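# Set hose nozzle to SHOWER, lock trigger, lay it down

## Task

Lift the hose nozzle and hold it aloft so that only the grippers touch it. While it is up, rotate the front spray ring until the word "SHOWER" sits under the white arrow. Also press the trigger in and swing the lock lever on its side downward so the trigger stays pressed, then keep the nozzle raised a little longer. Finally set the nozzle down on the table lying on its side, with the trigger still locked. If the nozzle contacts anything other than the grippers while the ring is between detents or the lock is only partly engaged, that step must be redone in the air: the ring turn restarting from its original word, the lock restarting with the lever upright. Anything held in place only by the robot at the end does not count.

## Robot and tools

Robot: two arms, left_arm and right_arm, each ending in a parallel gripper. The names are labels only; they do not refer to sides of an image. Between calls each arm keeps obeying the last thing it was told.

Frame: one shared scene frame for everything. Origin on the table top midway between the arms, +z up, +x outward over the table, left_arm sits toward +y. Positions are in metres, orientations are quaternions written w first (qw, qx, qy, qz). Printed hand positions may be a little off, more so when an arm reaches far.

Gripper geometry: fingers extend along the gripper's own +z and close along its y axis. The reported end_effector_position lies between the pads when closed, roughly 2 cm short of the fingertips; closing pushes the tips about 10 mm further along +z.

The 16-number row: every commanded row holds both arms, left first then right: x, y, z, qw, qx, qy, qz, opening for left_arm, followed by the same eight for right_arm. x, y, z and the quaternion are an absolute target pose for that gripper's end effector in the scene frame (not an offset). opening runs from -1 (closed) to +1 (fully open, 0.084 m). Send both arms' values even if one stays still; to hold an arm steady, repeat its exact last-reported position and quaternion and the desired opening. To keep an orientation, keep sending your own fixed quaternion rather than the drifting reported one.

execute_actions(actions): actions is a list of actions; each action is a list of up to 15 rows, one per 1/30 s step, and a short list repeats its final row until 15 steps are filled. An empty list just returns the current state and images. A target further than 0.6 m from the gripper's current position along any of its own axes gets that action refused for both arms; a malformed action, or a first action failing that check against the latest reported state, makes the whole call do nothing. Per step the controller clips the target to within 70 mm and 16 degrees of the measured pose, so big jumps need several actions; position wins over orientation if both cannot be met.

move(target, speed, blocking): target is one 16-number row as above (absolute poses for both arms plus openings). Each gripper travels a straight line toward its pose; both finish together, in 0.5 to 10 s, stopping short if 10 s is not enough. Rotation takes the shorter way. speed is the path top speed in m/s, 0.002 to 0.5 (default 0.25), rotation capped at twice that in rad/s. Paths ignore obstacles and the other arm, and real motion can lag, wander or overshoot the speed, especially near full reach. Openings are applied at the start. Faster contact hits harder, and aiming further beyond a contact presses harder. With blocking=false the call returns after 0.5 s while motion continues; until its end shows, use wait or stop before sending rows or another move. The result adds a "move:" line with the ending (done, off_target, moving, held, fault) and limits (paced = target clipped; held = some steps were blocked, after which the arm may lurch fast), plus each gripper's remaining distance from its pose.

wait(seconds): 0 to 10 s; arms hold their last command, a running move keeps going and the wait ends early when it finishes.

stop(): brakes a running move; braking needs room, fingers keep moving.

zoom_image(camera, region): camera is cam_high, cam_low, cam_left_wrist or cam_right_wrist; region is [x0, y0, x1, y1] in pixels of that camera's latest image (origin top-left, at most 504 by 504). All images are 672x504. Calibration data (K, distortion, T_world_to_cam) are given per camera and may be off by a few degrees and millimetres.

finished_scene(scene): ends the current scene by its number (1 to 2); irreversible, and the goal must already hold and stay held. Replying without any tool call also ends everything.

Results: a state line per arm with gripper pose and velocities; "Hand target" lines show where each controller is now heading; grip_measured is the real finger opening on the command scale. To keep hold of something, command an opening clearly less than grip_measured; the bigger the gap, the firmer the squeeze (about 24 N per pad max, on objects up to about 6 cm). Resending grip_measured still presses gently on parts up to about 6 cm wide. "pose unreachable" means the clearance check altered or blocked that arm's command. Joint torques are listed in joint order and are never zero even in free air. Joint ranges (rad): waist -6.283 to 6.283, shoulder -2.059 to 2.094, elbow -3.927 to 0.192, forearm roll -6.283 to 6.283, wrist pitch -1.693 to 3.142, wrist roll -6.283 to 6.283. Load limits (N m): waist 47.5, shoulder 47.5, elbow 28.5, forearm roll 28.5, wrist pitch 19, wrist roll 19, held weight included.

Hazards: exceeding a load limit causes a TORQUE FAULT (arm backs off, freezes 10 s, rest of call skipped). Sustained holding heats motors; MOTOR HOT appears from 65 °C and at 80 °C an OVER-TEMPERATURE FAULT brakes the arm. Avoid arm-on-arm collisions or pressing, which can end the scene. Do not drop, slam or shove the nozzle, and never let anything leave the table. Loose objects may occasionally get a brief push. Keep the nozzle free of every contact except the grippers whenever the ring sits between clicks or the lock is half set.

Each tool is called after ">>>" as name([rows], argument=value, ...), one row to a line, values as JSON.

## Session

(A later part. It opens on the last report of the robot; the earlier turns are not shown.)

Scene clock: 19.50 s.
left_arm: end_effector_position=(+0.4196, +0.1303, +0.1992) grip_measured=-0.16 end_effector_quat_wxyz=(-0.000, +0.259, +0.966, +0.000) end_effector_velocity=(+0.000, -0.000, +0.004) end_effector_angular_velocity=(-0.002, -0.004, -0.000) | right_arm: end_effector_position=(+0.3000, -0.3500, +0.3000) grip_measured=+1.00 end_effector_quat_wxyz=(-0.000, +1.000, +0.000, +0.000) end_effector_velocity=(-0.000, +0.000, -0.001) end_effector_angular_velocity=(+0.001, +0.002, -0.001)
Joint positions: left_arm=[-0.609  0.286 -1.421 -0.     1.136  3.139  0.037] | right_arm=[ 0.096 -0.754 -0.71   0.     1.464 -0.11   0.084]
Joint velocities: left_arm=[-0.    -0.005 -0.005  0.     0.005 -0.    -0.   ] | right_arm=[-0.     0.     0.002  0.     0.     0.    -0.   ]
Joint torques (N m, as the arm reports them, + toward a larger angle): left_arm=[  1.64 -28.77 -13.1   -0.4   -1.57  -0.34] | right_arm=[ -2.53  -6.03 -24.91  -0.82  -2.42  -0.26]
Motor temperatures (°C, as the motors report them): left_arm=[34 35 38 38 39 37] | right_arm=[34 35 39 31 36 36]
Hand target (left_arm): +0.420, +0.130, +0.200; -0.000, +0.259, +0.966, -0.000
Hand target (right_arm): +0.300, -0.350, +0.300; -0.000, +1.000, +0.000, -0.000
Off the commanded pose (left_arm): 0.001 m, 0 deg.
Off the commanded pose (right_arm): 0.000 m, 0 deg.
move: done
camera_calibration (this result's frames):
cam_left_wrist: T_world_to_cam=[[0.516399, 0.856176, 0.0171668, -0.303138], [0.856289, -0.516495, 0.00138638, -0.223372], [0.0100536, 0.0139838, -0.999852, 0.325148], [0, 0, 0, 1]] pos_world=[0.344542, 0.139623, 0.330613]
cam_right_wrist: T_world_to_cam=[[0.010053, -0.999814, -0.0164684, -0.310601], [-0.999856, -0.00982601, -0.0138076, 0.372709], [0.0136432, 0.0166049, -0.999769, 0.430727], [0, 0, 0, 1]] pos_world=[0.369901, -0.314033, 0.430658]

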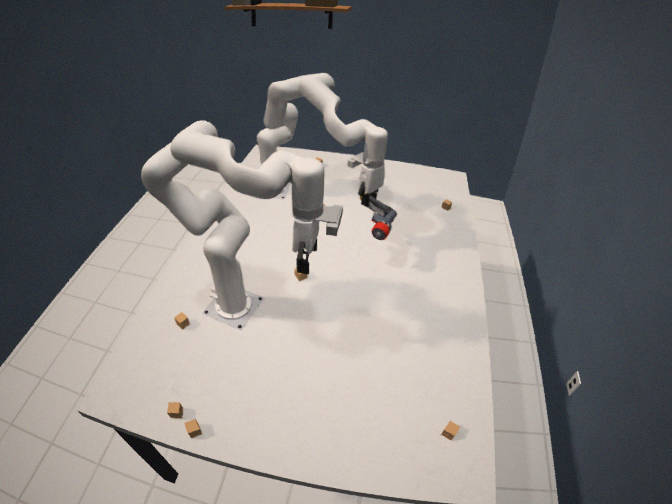

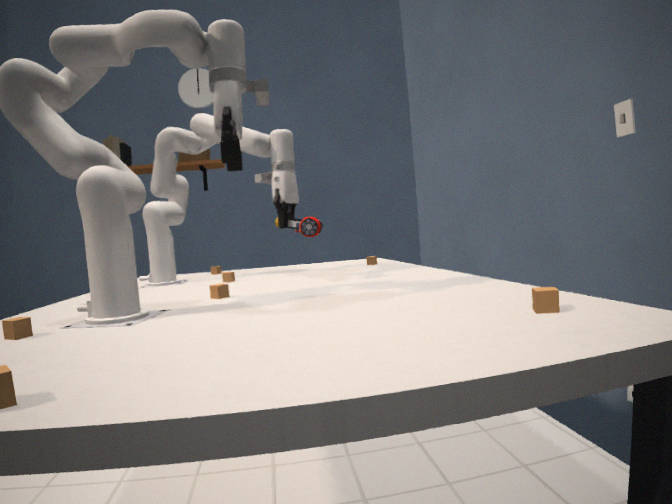

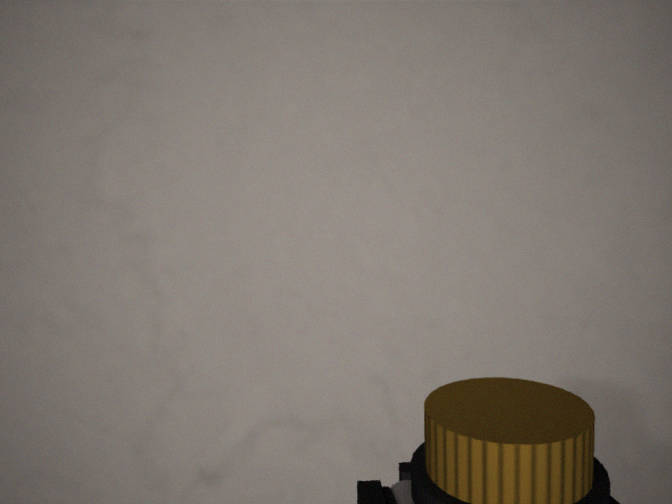

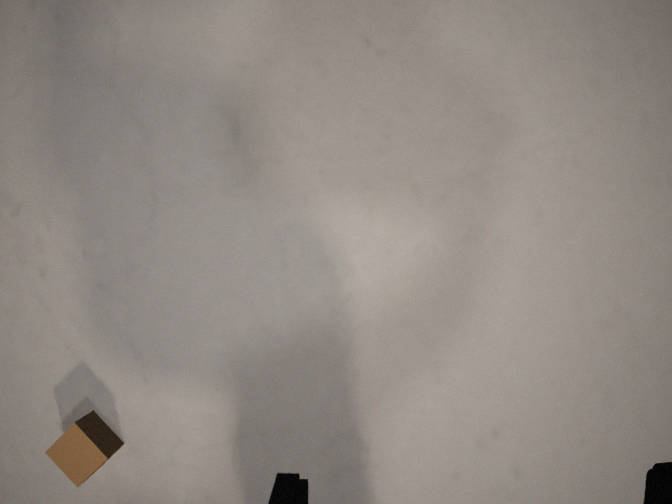

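>>> move(target=[0.30,0.0,0.17,0.074,0.074,0.703,-0.703,-1, 0.36,-0.36,0.20,0.5,-0.5,-0.5,-0.5,1], speed=0.2)

Scene clock: 26.30 s.
left_arm: end_effector_position=(+0.2997, +0.0009, +0.1691) grip_measured=-0.16 end_effector_quat_wxyz=(+0.075, +0.073, +0.705, -0.701) end_effector_velocity=(-0.001, -0.001, -0.001) end_effector_angular_velocity=(-0.008, +0.002, +0.001) | right_arm: end_effector_position=(+0.3601, -0.3597, +0.2004) grip_measured=+1.00 end_effector_quat_wxyz=(+0.498, -0.501, -0.500, -0.501) end_effector_velocity=(+0.000, -0.000, -0.000) end_effector_angular_velocity=(+0.007, -0.006, +0.008)
Joint positions: left_arm=[-0.527  0.338 -0.777 -1.98   1.38   4.522  0.037] | right_arm=[-0.573  0.389 -0.982  0.886  1.972 -2.695  0.084]
Joint velocities: left_arm=[-0.001  0.006  0.001 -0.006  0.01   0.006  0.   ] | right_arm=[ 0.003  0.011 -0.01  -0.002  0.007 -0.008  0.   ]
Joint torques (N m, as the arm reports them, + toward a larger angle): left_arm=[  1.72 -24.45  -9.5   -0.91   3.22  -0.28] | right_arm=[ -2.36 -29.05 -15.79   0.63   1.68  -0.26]
Motor temperatures (°C, as the motors report them): left_arm=[34 35 39 38 39 37] | right_arm=[34 35 40 31 36 36]
Hand target (left_arm): +0.300, +0.001, +0.169; +0.075, +0.073, +0.705, -0.701
Hand target (right_arm): +0.360, -0.360, +0.200; +0.499, -0.500, -0.500, -0.501
Off the commanded pose (left_arm): 0.001 m, 0 deg.
Off the commanded pose (right_arm): 0.000 m, 0 deg.
move: done
camera_calibration (this result's frames):
cam_left_wrist: T_world_to_cam=[[0.226797, 0.0237206, -0.973653, 0.125145], [0.973888, 0.0050527, 0.226974, -0.261337], [0.0103035, -0.999706, -0.0219553, 0.13353], [0, 0, 0, 1]] pos_world=[0.224754, 0.131843, 0.184096]
cam_right_wrist: T_world_to_cam=[[0.999847, 0.0133476, 0.0112732, -0.320118], [0.011114, 0.0119418, -0.999867, 0.272667], [-0.0134805, 0.99984, 0.0117917, 0.491231], [0, 0, 0, 1]] pos_world=[0.323661, -0.490135, 0.270447]

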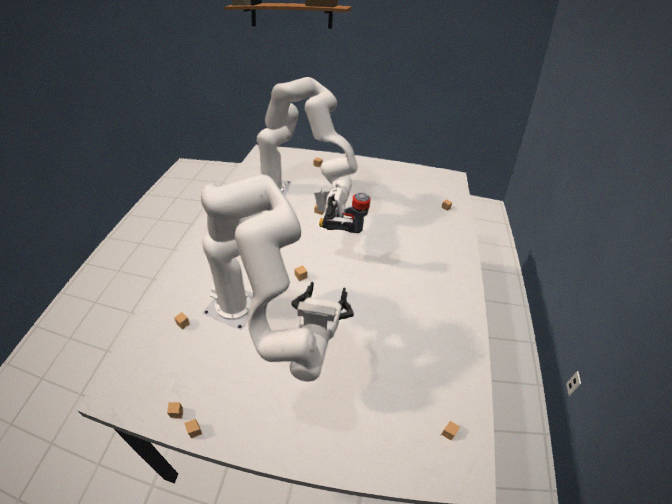

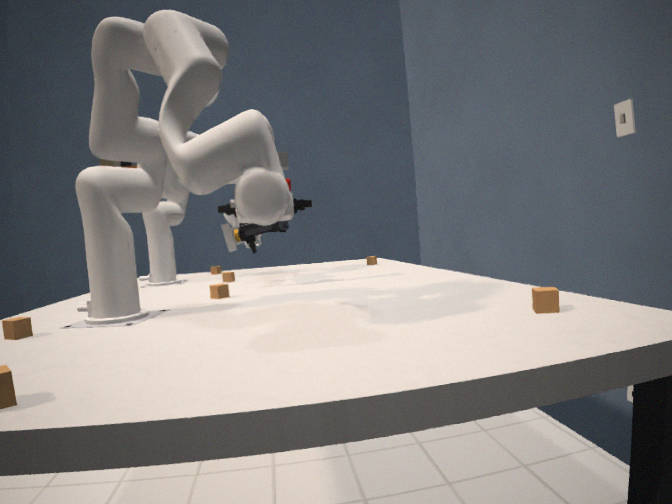

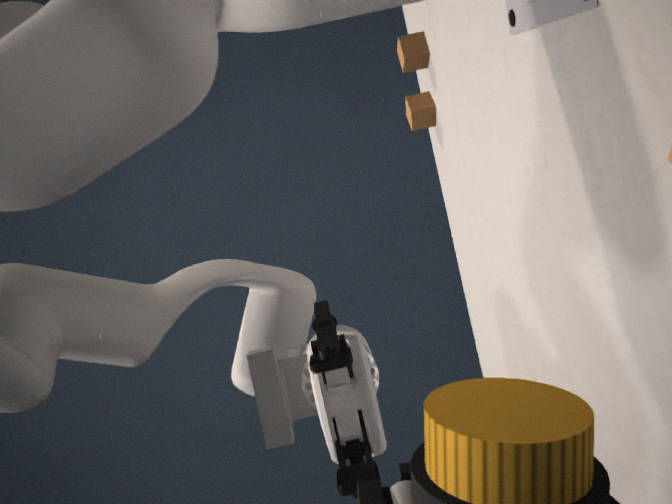

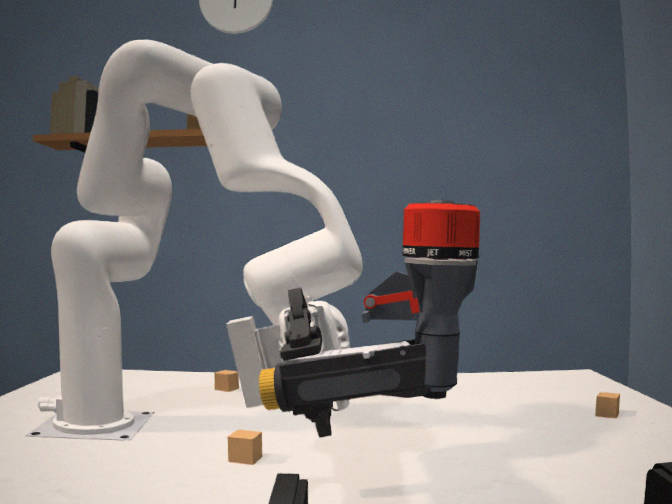

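>>> zoom_image(camera="cam_right_wrist", region=[250, 190, 500, 440])

Region (250, 190, 500, 440) of cam_right_wrist's 672x504 image, scaled by 2.016, with more detail than that image has.

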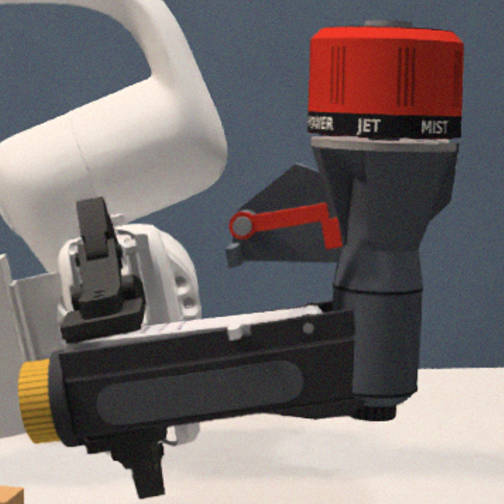

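>>> move(target=[0.30,-0.08,0.13,0.074,0.074,0.703,-0.703,-1, 0.36,-0.33,0.38,0,1,0,0,1])

>>> move(target=[0.30,-0.08,0.13,0.074,0.074,0.703,-0.703,-1, 0.38,-0.11,0.38,0,1,0,0,1])

Scene clock: 33.33 s.
left_arm: end_effector_position=(+0.3000, -0.0800, +0.1302) grip_measured=-0.16 end_effector_quat_wxyz=(+0.074, +0.074, +0.703, -0.703) end_effector_velocity=(+0.000, +0.000, -0.000) end_effector_angular_velocity=(+0.000, +0.000, +0.001) | right_arm: end_effector_position=(+0.3596, -0.3302, +0.3799) grip_measured=+1.00 end_effector_quat_wxyz=(-0.001, +1.000, +0.001, -0.000) end_effector_velocity=(-0.000, +0.000, +0.001) end_effector_angular_velocity=(-0.006, +0.009, -0.005)
Joint positions: left_arm=[-0.702  0.549 -0.972 -2.147  1.33   4.57   0.037] | right_arm=[ 0.175 -0.496 -1.107  0.002  1.604 -0.034  0.084]
Joint velocities: left_arm=[ 0.     0.001 -0.001 -0.    -0.     0.    -0.   ] | right_arm=[ 0.006  0.009 -0.011 -0.006  0.012  0.01   0.   ]
Joint torques (N m, as the arm reports them, + toward a larger angle): left_arm=[  1.8  -28.2   -9.46  -0.7    3.16  -0.32] | right_arm=[ -2.44 -13.02 -23.86  -0.76  -2.31  -0.21]
Motor temperatures (°C, as the motors report them): left_arm=[34 35 39 38 39 37] | right_arm=[34 35 40 31 36 36]
Hand target (left_arm): +0.300, -0.080, +0.130; +0.074, +0.074, +0.703, -0.703
Hand target (right_arm): +0.360, -0.330, +0.380; -0.001, +1.000, +0.001, -0.001
Off the commanded pose (left_arm): 0.000 m, 0 deg.
Off the commanded pose (right_arm): 0.000 m, 0 deg.
move: done
camera_calibration (this result's frames):
cam_left_wrist: T_world_to_cam=[[0.226404, 0.0170498, -0.973884, 0.0887284], [0.974015, 0.00223751, 0.226474, -0.252582], [0.00604042, -0.999852, -0.0161002, 0.0523539], [0, 0, 0, 1]] pos_world=[0.225614, 0.0513985, 0.144457]
cam_right_wrist: T_world_to_cam=[[0.0126682, -0.999754, -0.0182283, -0.290337], [-0.999835, -0.0124271, -0.0132806, 0.43253], [0.0130508, 0.0183935, -0.999746, 0.510232], [0, 0, 0, 1]] pos_world=[0.429477, -0.294275, 0.510554]

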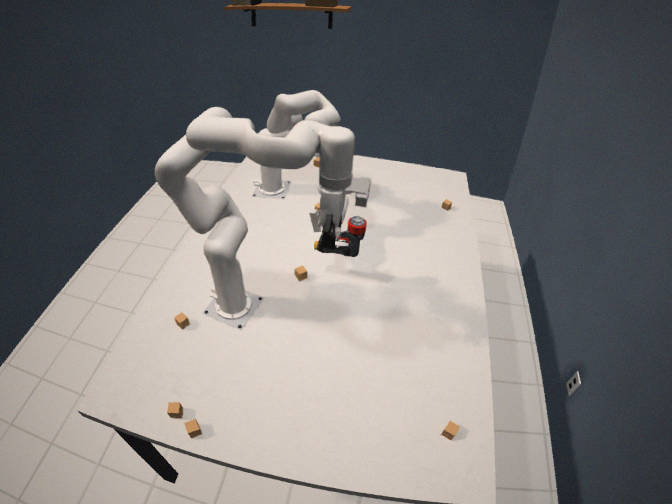

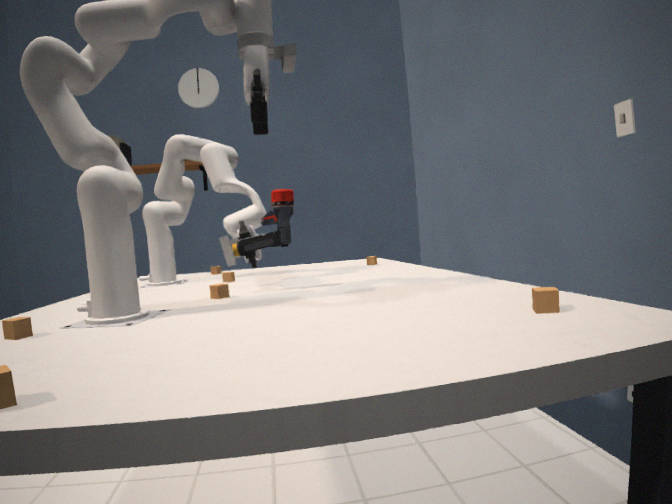

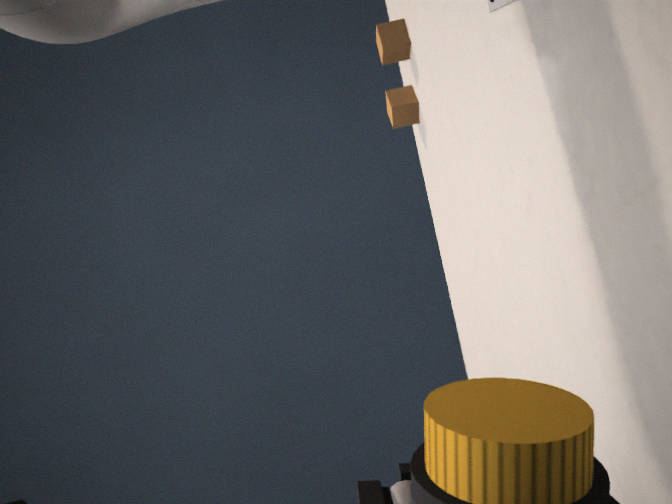

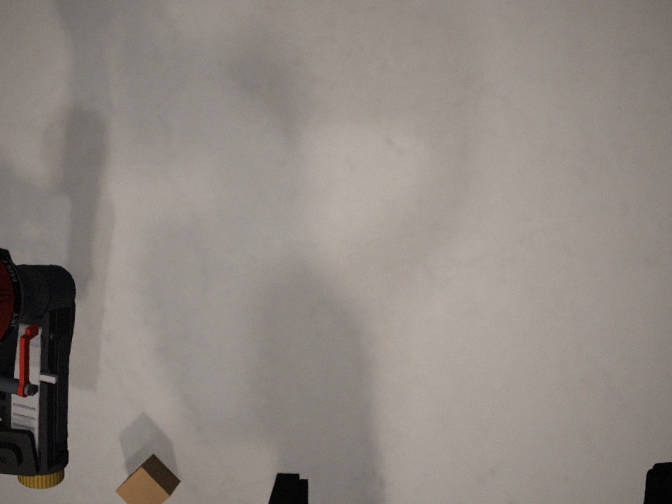

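Scene clock: 34.87 s.
left_arm: end_effector_position=(+0.3000, -0.0800, +0.1300) grip_measured=-0.16 end_effector_quat_wxyz=(+0.074, +0.074, +0.703, -0.703) end_effector_velocity=(+0.000, +0.000, +0.000) end_effector_angular_velocity=(-0.000, +0.000, +0.001) | right_arm: end_effector_position=(+0.3793, -0.1104, +0.3803) grip_measured=+1.00 end_effector_quat_wxyz=(-0.001, +1.000, -0.000, +0.000) end_effector_velocity=(+0.001, +0.002, +0.000) end_effector_angular_velocity=(-0.002, +0.001, +0.001)
Joint positions: left_arm=[-0.702  0.549 -0.973 -2.148  1.33   4.571  0.037] | right_arm=[ 0.751 -0.234 -1.332  0.001  1.564  0.544  0.084]
Joint velocities: left_arm=[ 0.  0. -0. -0. -0. -0.  0.] | right_arm=[ 0.004  0.008 -0.009 -0.001  0.002  0.003  0.   ]
Joint torques (N m, as the arm reports them, + toward a larger angle): left_arm=[  1.73 -28.19  -9.41  -0.82   3.26  -0.23] | right_arm=[ -2.29 -19.99 -24.25  -0.69  -2.28  -0.19]
Motor temperatures (°C, as the motors report them): left_arm=[34 35 38 38 39 37] | right_arm=[34 35 40 31 36 36]
Hand target (left_arm): +0.300, -0.080, +0.130; +0.074, +0.074, +0.703, -0.703
Hand target (right_arm): +0.379, -0.110, +0.380; -0.000, +1.000, +0.000, -0.000
Off the commanded pose (left_arm): 0.000 m, 0 deg.
Off the commanded pose (right_arm): 0.001 m, 0 deg.
move: done
camera_calibration (this result's frames):
cam_left_wrist: T_world_to_cam=[[0.226511, 0.0172446, -0.973856, 0.0885237], [0.973989, 0.0022794, 0.226582, -0.252535], [0.00612714, -0.999849, -0.0162798, 0.0523444], [0, 0, 0, 1]] pos_world=[0.225594, 0.0513856, 0.144282]
cam_right_wrist: T_world_to_cam=[[0.00981809, -0.999794, -0.0177611, -0.0699802], [-0.999855, -0.00956864, -0.014076, 0.455594], [0.0139032, 0.0178967, -0.999743, 0.506005], [0, 0, 0, 1]] pos_world=[0.44918, -0.0746622, 0.511045]

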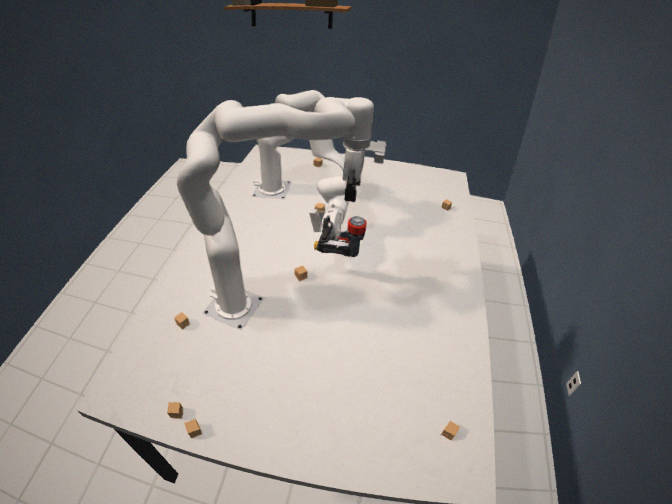

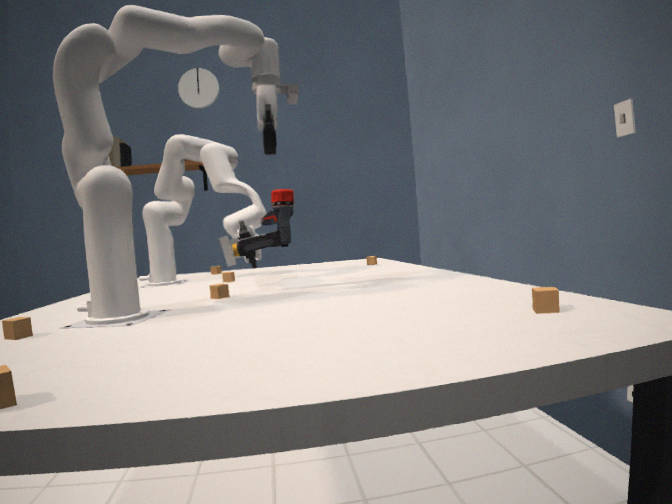

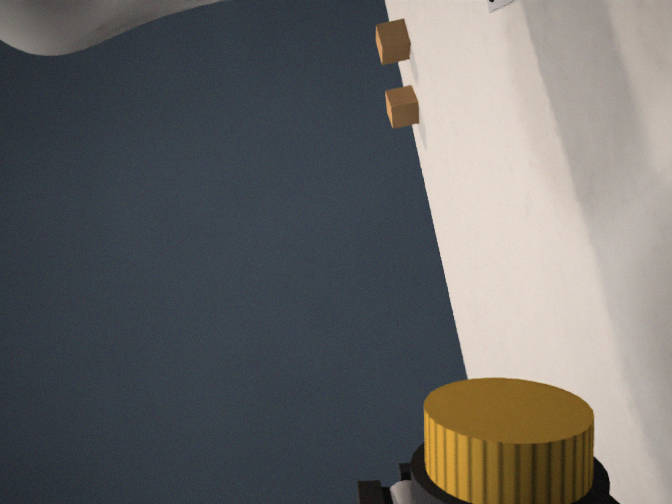

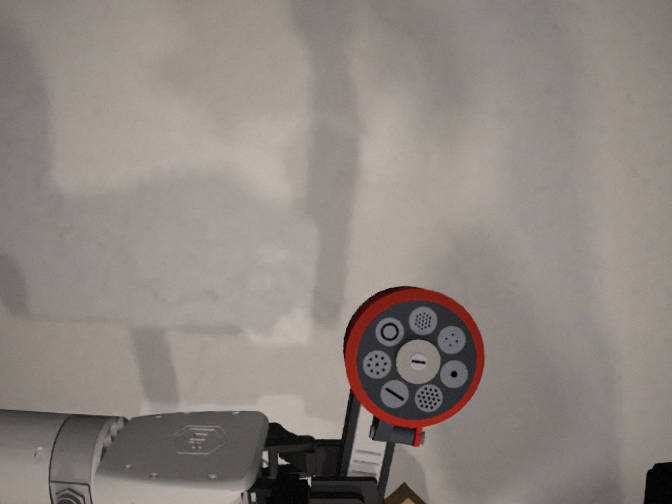

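>>> move(target=[0.30,-0.08,0.13,0.074,0.074,0.703,-0.703,-1, 0.409,-0.1045,0.30,0,1,0,0,1], speed=0.1)

>>> zoom_image(camera="cam_low", region=[220, 130, 340, 270])

Scene clock: 37.30 s.
left_arm: end_effector_position=(+0.3000, -0.0800, +0.1300) grip_measured=-0.16 end_effector_quat_wxyz=(+0.074, +0.074, +0.703, -0.703) end_effector_velocity=(+0.001, +0.001, +0.000) end_effector_angular_velocity=(-0.001, -0.000, +0.002) | right_arm: end_effector_position=(+0.4090, -0.1043, +0.3005) grip_measured=+1.00 end_effector_quat_wxyz=(-0.000, +1.000, +0.000, +0.000) end_effector_velocity=(+0.001, +0.000, -0.002) end_effector_angular_velocity=(-0.000, +0.001, +0.000)
Joint positions: left_arm=[-0.702  0.549 -0.973 -2.148  1.33   4.571  0.037] | right_arm=[ 0.728 -0.162 -1.173 -0.     1.335  0.521  0.084]
Joint velocities: left_arm=[ 0.002 -0.    -0.    -0.     0.001  0.    -0.   ] | right_arm=[-0.001  0.003  0.004  0.    -0.005 -0.001 -0.   ]
Joint torques (N m, as the arm reports them, + toward a larger angle): left_arm=[  1.78 -28.08  -9.5   -0.78   3.16  -0.28] | right_arm=[ -2.05 -22.52 -24.84  -0.73  -2.43  -0.37]
Motor temperatures (°C, as the motors report them): left_arm=[34 35 38 38 39 37] | right_arm=[34 35 40 31 36 36]
Hand target (left_arm): +0.300, -0.080, +0.130; +0.074, +0.074, +0.703, -0.703
Hand target (right_arm): +0.409, -0.104, +0.300; +0.000, +1.000, +0.000, +0.000
Off the commanded pose (left_arm): 0.000 m, 0 deg.
Off the commanded pose (right_arm): 0.001 m, 0 deg.
move: done
camera_calibration (this result's frames):
cam_left_wrist: T_world_to_cam=[[0.226511, 0.0172448, -0.973856, 0.0885234], [0.973989, 0.00228083, 0.226582, -0.252535], [0.00612858, -0.999849, -0.0162797, 0.0523441], [0, 0, 0, 1]] pos_world=[0.225594, 0.0513856, 0.144281]
cam_right_wrist: T_world_to_cam=[[0.0101263, -0.999809, -0.0167046, -0.066013], [-0.999849, -0.00988775, -0.0143015, 0.48429], [0.0141336, 0.0168469, -0.999758, 0.425465], [0, 0, 0, 1]] pos_world=[0.478872, -0.0683797, 0.431186]

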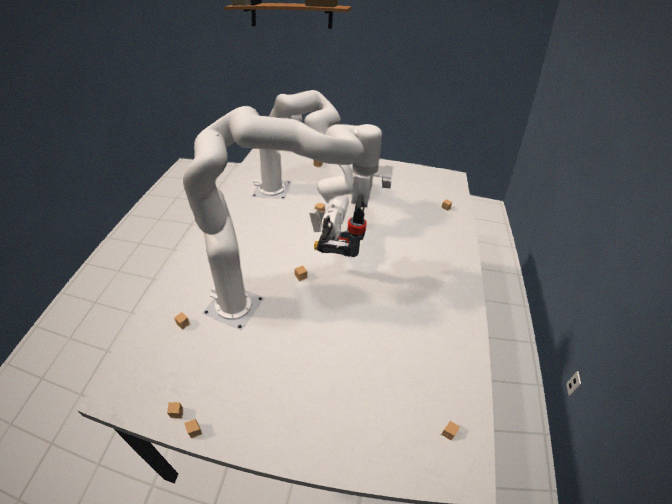

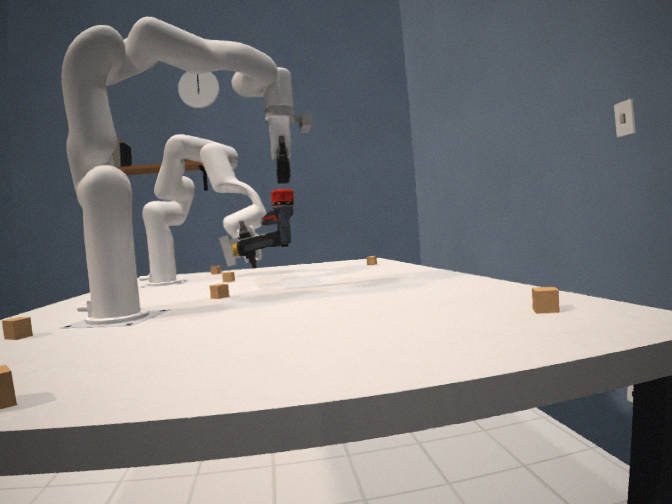

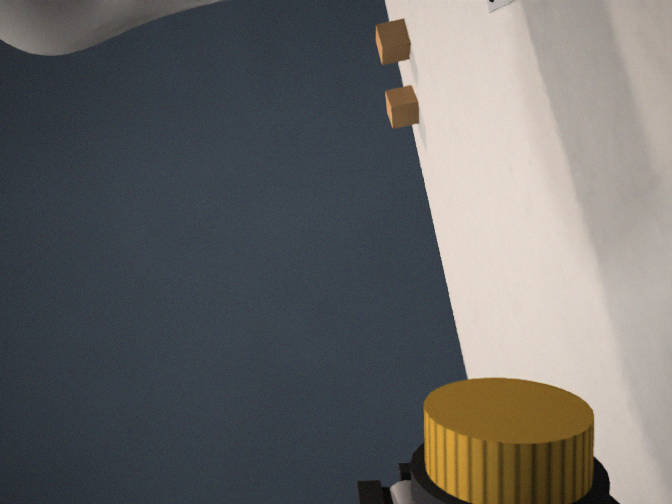

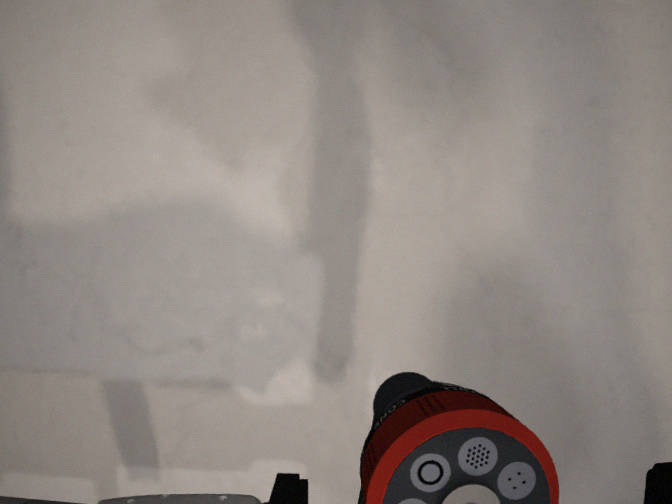

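Region (220, 130, 340, 270) of cam_low's 672x504 image, scaled by 3.600, with more detail than that image has; it fills the left 432 columns of this view, and the rest is white.

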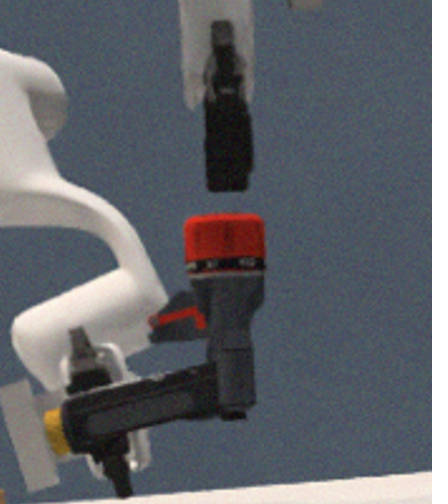

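>>> move(target=[0.30,-0.08,0.13,0.074,0.074,0.703,-0.703,-1, 0.406,-0.1045,0.26,0,1,0,0,1], speed=0.05)

>>> execute_actions([
  [[0.30,-0.08,0.13,0.074,0.074,0.703,-0.703,-1, 0.406,-0.1045,0.26,0,1,0,0,0.5]],
  [[0.30,-0.08,0.13,0.074,0.074,0.703,-0.703,-1, 0.406,-0.1045,0.26,0,1,0,0,0.2]],
  [[0.30,-0.08,0.13,0.074,0.074,0.703,-0.703,-1, 0.406,-0.1045,0.26,0,1,0,0,-0.6]],
])

>>> move(target=[0.30,-0.08,0.13,0.074,0.074,0.703,-0.703,-1, 0.406,-0.1045,0.26,0,0.901,0.434,0,-0.6], speed=0.2)

>>> zoom_image(camera="cam_low", region=[220, 150, 340, 270])

Scene clock: 39.87 s.
left_arm: end_effector_position=(+0.3000, -0.0800, +0.1300) grip_measured=-0.16 end_effector_quat_wxyz=(+0.074, +0.074, +0.703, -0.703) end_effector_velocity=(-0.001, -0.000, -0.000) end_effector_angular_velocity=(+0.000, -0.000, -0.001) | right_arm: end_effector_position=(+0.4061, -0.1045, +0.2603) grip_measured=+1.00 end_effector_quat_wxyz=(-0.000, +1.000, +0.000, +0.000) end_effector_velocity=(-0.000, -0.000, -0.003) end_effector_angular_velocity=(-0.000, +0.000, +0.000)
Joint positions: left_arm=[-0.702  0.549 -0.973 -2.148  1.33   4.571  0.037] | right_arm=[ 0.731 -0.161 -1.059  0.     1.221  0.524  0.084]
Joint velocities: left_arm=[-0.001  0.     0.     0.     0.     0.    -0.   ] | right_arm=[ 0.    -0.     0.007  0.    -0.007  0.    -0.   ]
Joint torques (N m, as the arm reports them, + toward a larger angle): left_arm=[  1.86 -28.14  -9.56  -0.75   3.23  -0.33] | right_arm=[ -2.08 -23.   -24.64  -0.8   -2.05  -0.39]
Motor temperatures (°C, as the motors report them): left_arm=[34 35 38 38 39 37] | right_arm=[34 35 41 31 36 36]
Hand target (left_arm): +0.300, -0.080, +0.130; +0.074, +0.074, +0.703, -0.703
Hand target (right_arm): +0.406, -0.104, +0.260; -0.000, +1.000, +0.000, -0.000
Off the commanded pose (left_arm): 0.000 m, 0 deg.
Off the commanded pose (right_arm): 0.000 m, 0 deg.
move: done
camera_calibration (this result's frames):
cam_left_wrist: T_world_to_cam=[[0.226511, 0.0172449, -0.973856, 0.0885234], [0.973989, 0.00228104, 0.226582, -0.252535], [0.00612879, -0.999849, -0.0162796, 0.052344], [0, 0, 0, 1]] pos_world=[0.225594, 0.0513856, 0.144281]
cam_right_wrist: T_world_to_cam=[[0.0100759, -0.999811, -0.0166116, -0.0667908], [-0.999853, -0.00984311, -0.0140373, 0.480727], [0.0138712, 0.0167506, -0.999763, 0.385454], [0, 0, 0, 1]] pos_world=[0.475983, -0.0685029, 0.391001]

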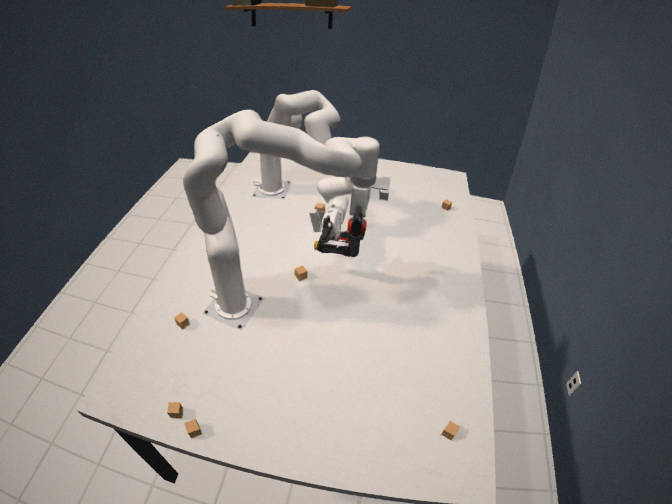

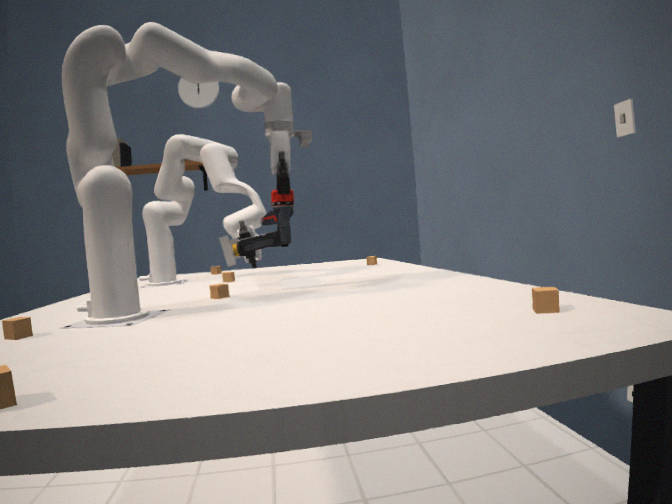

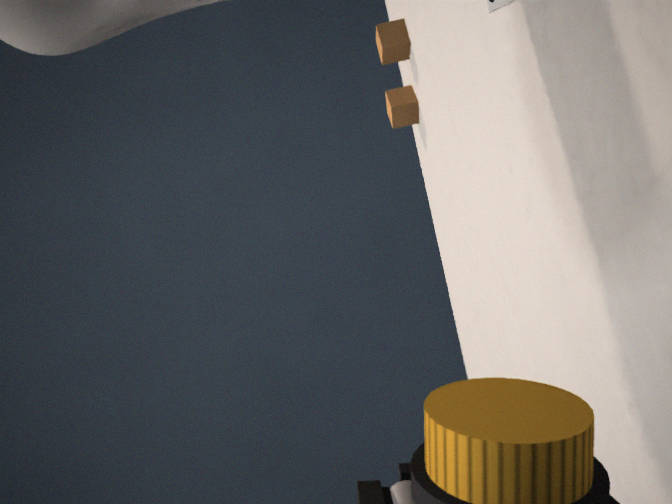

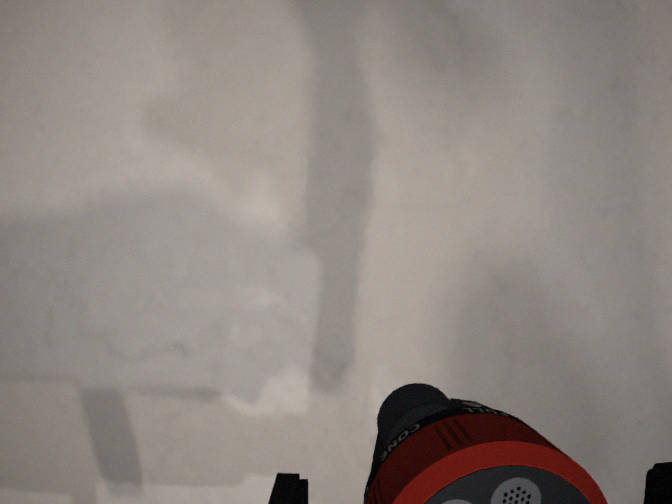

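Scene clock: 41.37 s.
left_arm: end_effector_position=(+0.3000, -0.0800, +0.1299) grip_measured=-0.16 end_effector_quat_wxyz=(+0.074, +0.074, +0.703, -0.703) end_effector_velocity=(+0.000, -0.000, +0.000) end_effector_angular_velocity=(-0.001, -0.000, +0.000) | right_arm: end_effector_position=(+0.4060, -0.1045, +0.2600) grip_measured=+0.32 end_effector_quat_wxyz=(-0.000, +1.000, -0.000, +0.000) end_effector_velocity=(-0.001, -0.000, -0.001) end_effector_angular_velocity=(-0.002, +0.003, +0.000)
Joint positions: left_arm=[-0.702  0.549 -0.972 -2.148  1.33   4.571  0.037] | right_arm=[ 0.731 -0.162 -1.059 -0.     1.22   0.524  0.058]
Joint velocities: left_arm=[ 0.    -0.    -0.001  0.     0.001 -0.     0.   ] | right_arm=[ 0.     0.     0.003 -0.    -0.    -0.    -0.   ]
Joint torques (N m, as the arm reports them, + toward a larger angle): left_arm=[  1.4  -28.71  -9.94  -0.66   3.35  -0.27] | right_arm=[ -2.26 -21.84 -24.55  -0.22  -2.38  -0.27]
Motor temperatures (°C, as the motors report them): left_arm=[34 35 38 38 39 37] | right_arm=[34 35 41 31 36 36]
Hand target (left_arm): +0.300, -0.080, +0.130; +0.074, +0.074, +0.703, -0.703
Hand target (right_arm): +0.406, -0.105, +0.260; -0.000, +1.000, +0.000, -0.000
Off the commanded pose (left_arm): 0.000 m, 0 deg.
Off the commanded pose (right_arm): 0.000 m, 0 deg.
camera_calibration (this result's frames):
cam_left_wrist: T_world_to_cam=[[0.226391, 0.017385, -0.973881, 0.0885029], [0.974017, 0.00226278, 0.226463, -0.252486], [0.00614074, -0.999846, -0.016421, 0.0523868], [0, 0, 0, 1]] pos_world=[0.225567, 0.0514114, 0.14423]
cam_right_wrist: T_world_to_cam=[[0.0100458, -0.999814, -0.0164928, -0.0668655], [-0.999855, -0.00981697, -0.0138992, 0.4806], [0.0137347, 0.0166301, -0.999767, 0.385214], [0, 0, 0, 1]] pos_world=[0.475911, -0.0685411, 0.390702]

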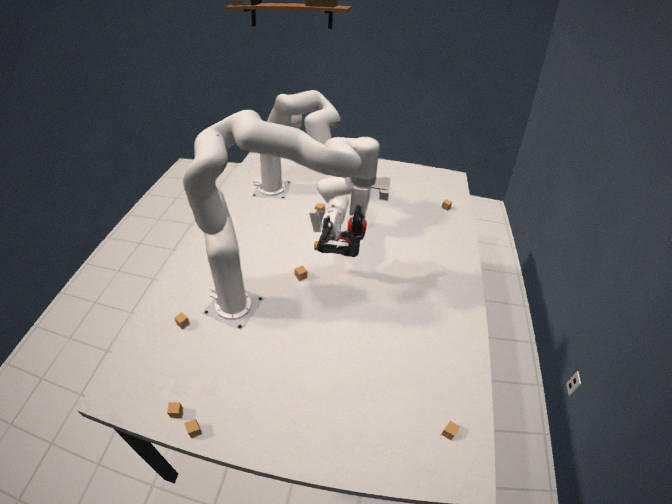

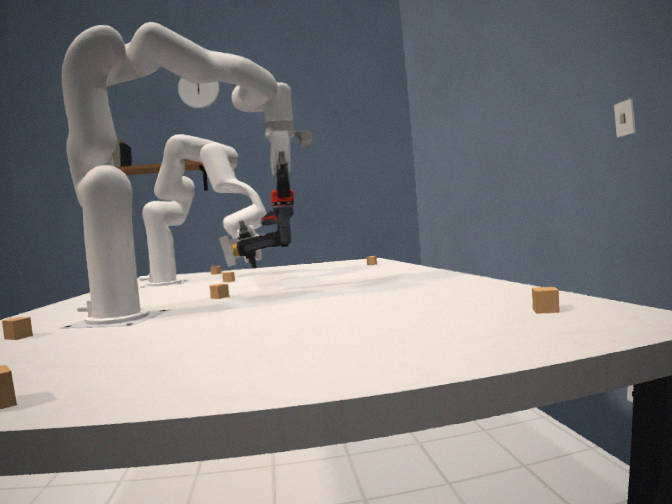

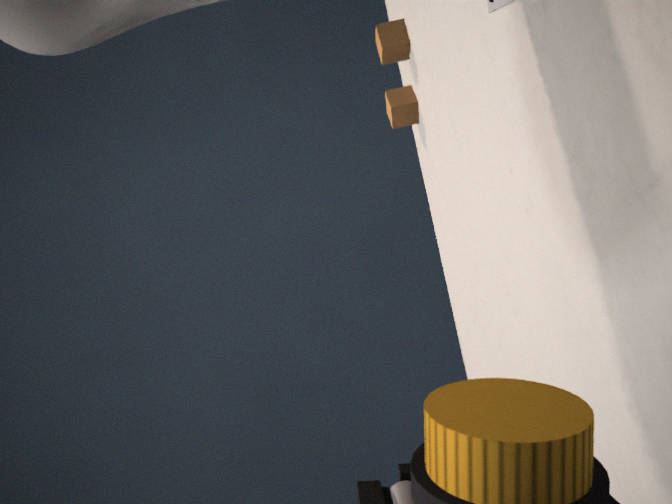

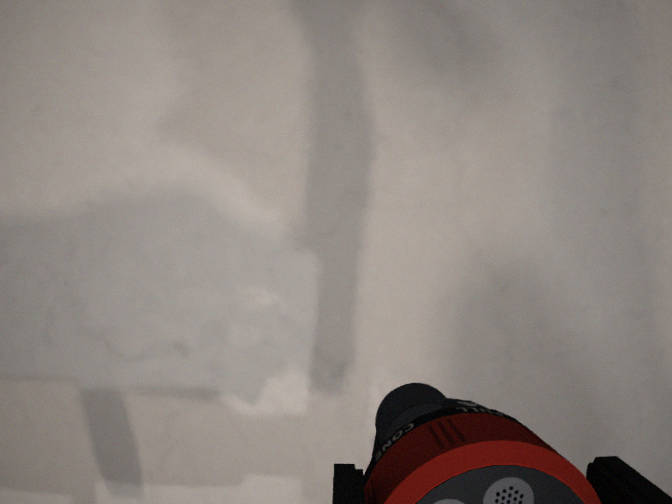

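Scene clock: 44.10 s.
left_arm: end_effector_position=(+0.3002, -0.0800, +0.1301) grip_measured=-0.16 end_effector_quat_wxyz=(+0.074, +0.074, +0.703, -0.703) end_effector_velocity=(+0.000, -0.000, +0.000) end_effector_angular_velocity=(-0.001, -0.001, -0.000) | right_arm: end_effector_position=(+0.4059, -0.1045, +0.2599) grip_measured=+0.32 end_effector_quat_wxyz=(+0.000, +0.901, +0.434, -0.000) end_effector_velocity=(+0.000, +0.000, -0.000) end_effector_angular_velocity=(+0.001, +0.001, +0.010)
Joint positions: left_arm=[-0.702  0.549 -0.973 -2.148  1.33   4.57   0.037] | right_arm=[ 0.731 -0.161 -1.058 -0.     1.22  -0.372  0.058]
Joint velocities: left_arm=[ 0. -0. -0.  0.  0.  0.  0.] | right_arm=[-0.001  0.002 -0.001  0.001 -0.    -0.011 -0.   ]
Joint torques (N m, as the arm reports them, + toward a larger angle): left_arm=[  0.81 -28.3   -7.89   0.12   3.78   0.01] | right_arm=[ -5.07 -22.26 -25.56  -3.86  -3.53  -0.4 ]
Motor temperatures (°C, as the motors report them): left_arm=[34 35 38 38 39 37] | right_arm=[34 35 41 31 36 36]
Hand target (left_arm): +0.300, -0.080, +0.130; +0.074, +0.074, +0.703, -0.703
Hand target (right_arm): +0.406, -0.104, +0.260; +0.000, +0.901, +0.434, +0.000
Off the commanded pose (left_arm): 0.000 m, 0 deg.
Off the commanded pose (right_arm): 0.000 m, 0 deg.
move: done
camera_calibration (this result's frames):
cam_left_wrist: T_world_to_cam=[[0.226542, 0.017256, -0.973849, 0.0885449], [0.973979, 0.00271614, 0.226621, -0.25273], [0.00655568, -0.999847, -0.0161917, 0.0522509], [0, 0, 0, 1]] pos_world=[0.225752, 0.0514014, 0.144349]
cam_right_wrist: T_world_to_cam=[[0.787489, -0.616105, -0.0166041, -0.342282], [-0.616309, -0.787393, -0.0132434, 0.243314], [-0.00491463, 0.0206622, -0.999774, 0.393028], [0, 0, 0, 1]] pos_world=[0.421432, -0.0274192, 0.390478]

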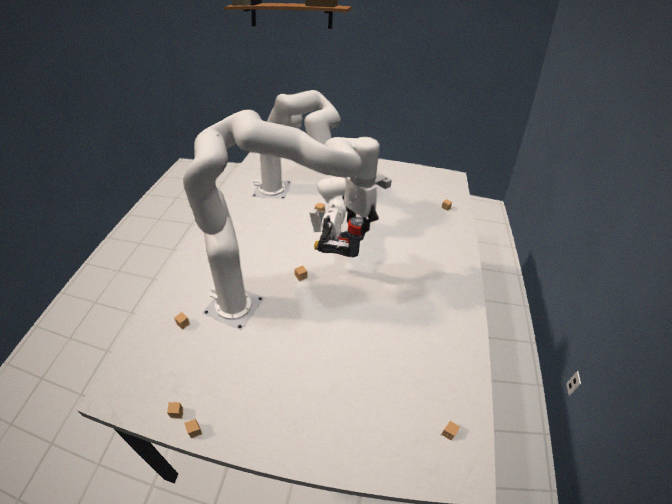

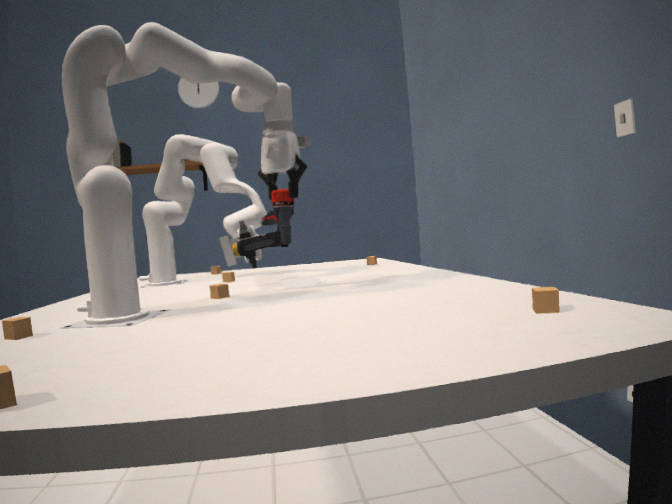

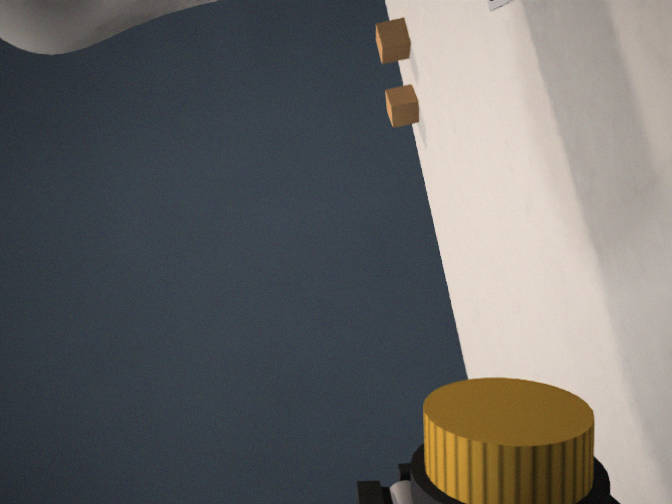

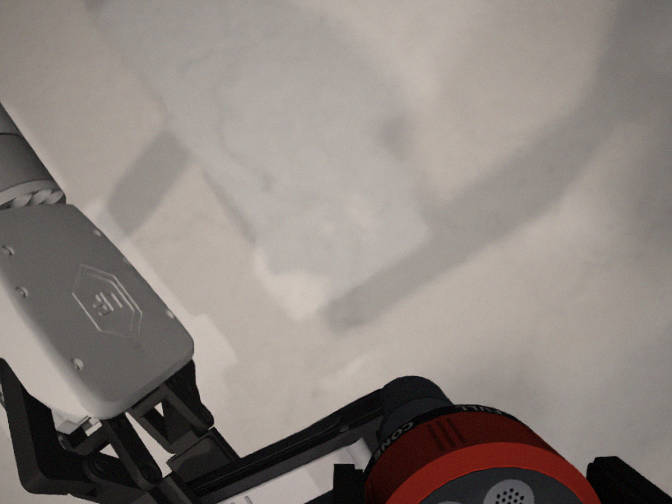

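Region (220, 150, 340, 270) of cam_low's 672x504 image, scaled by 4.200, with more detail than that image has.

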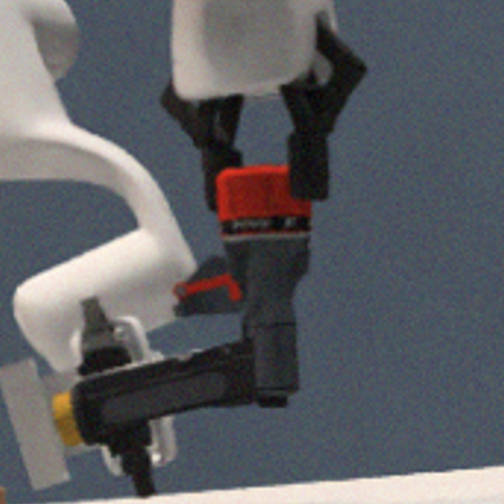

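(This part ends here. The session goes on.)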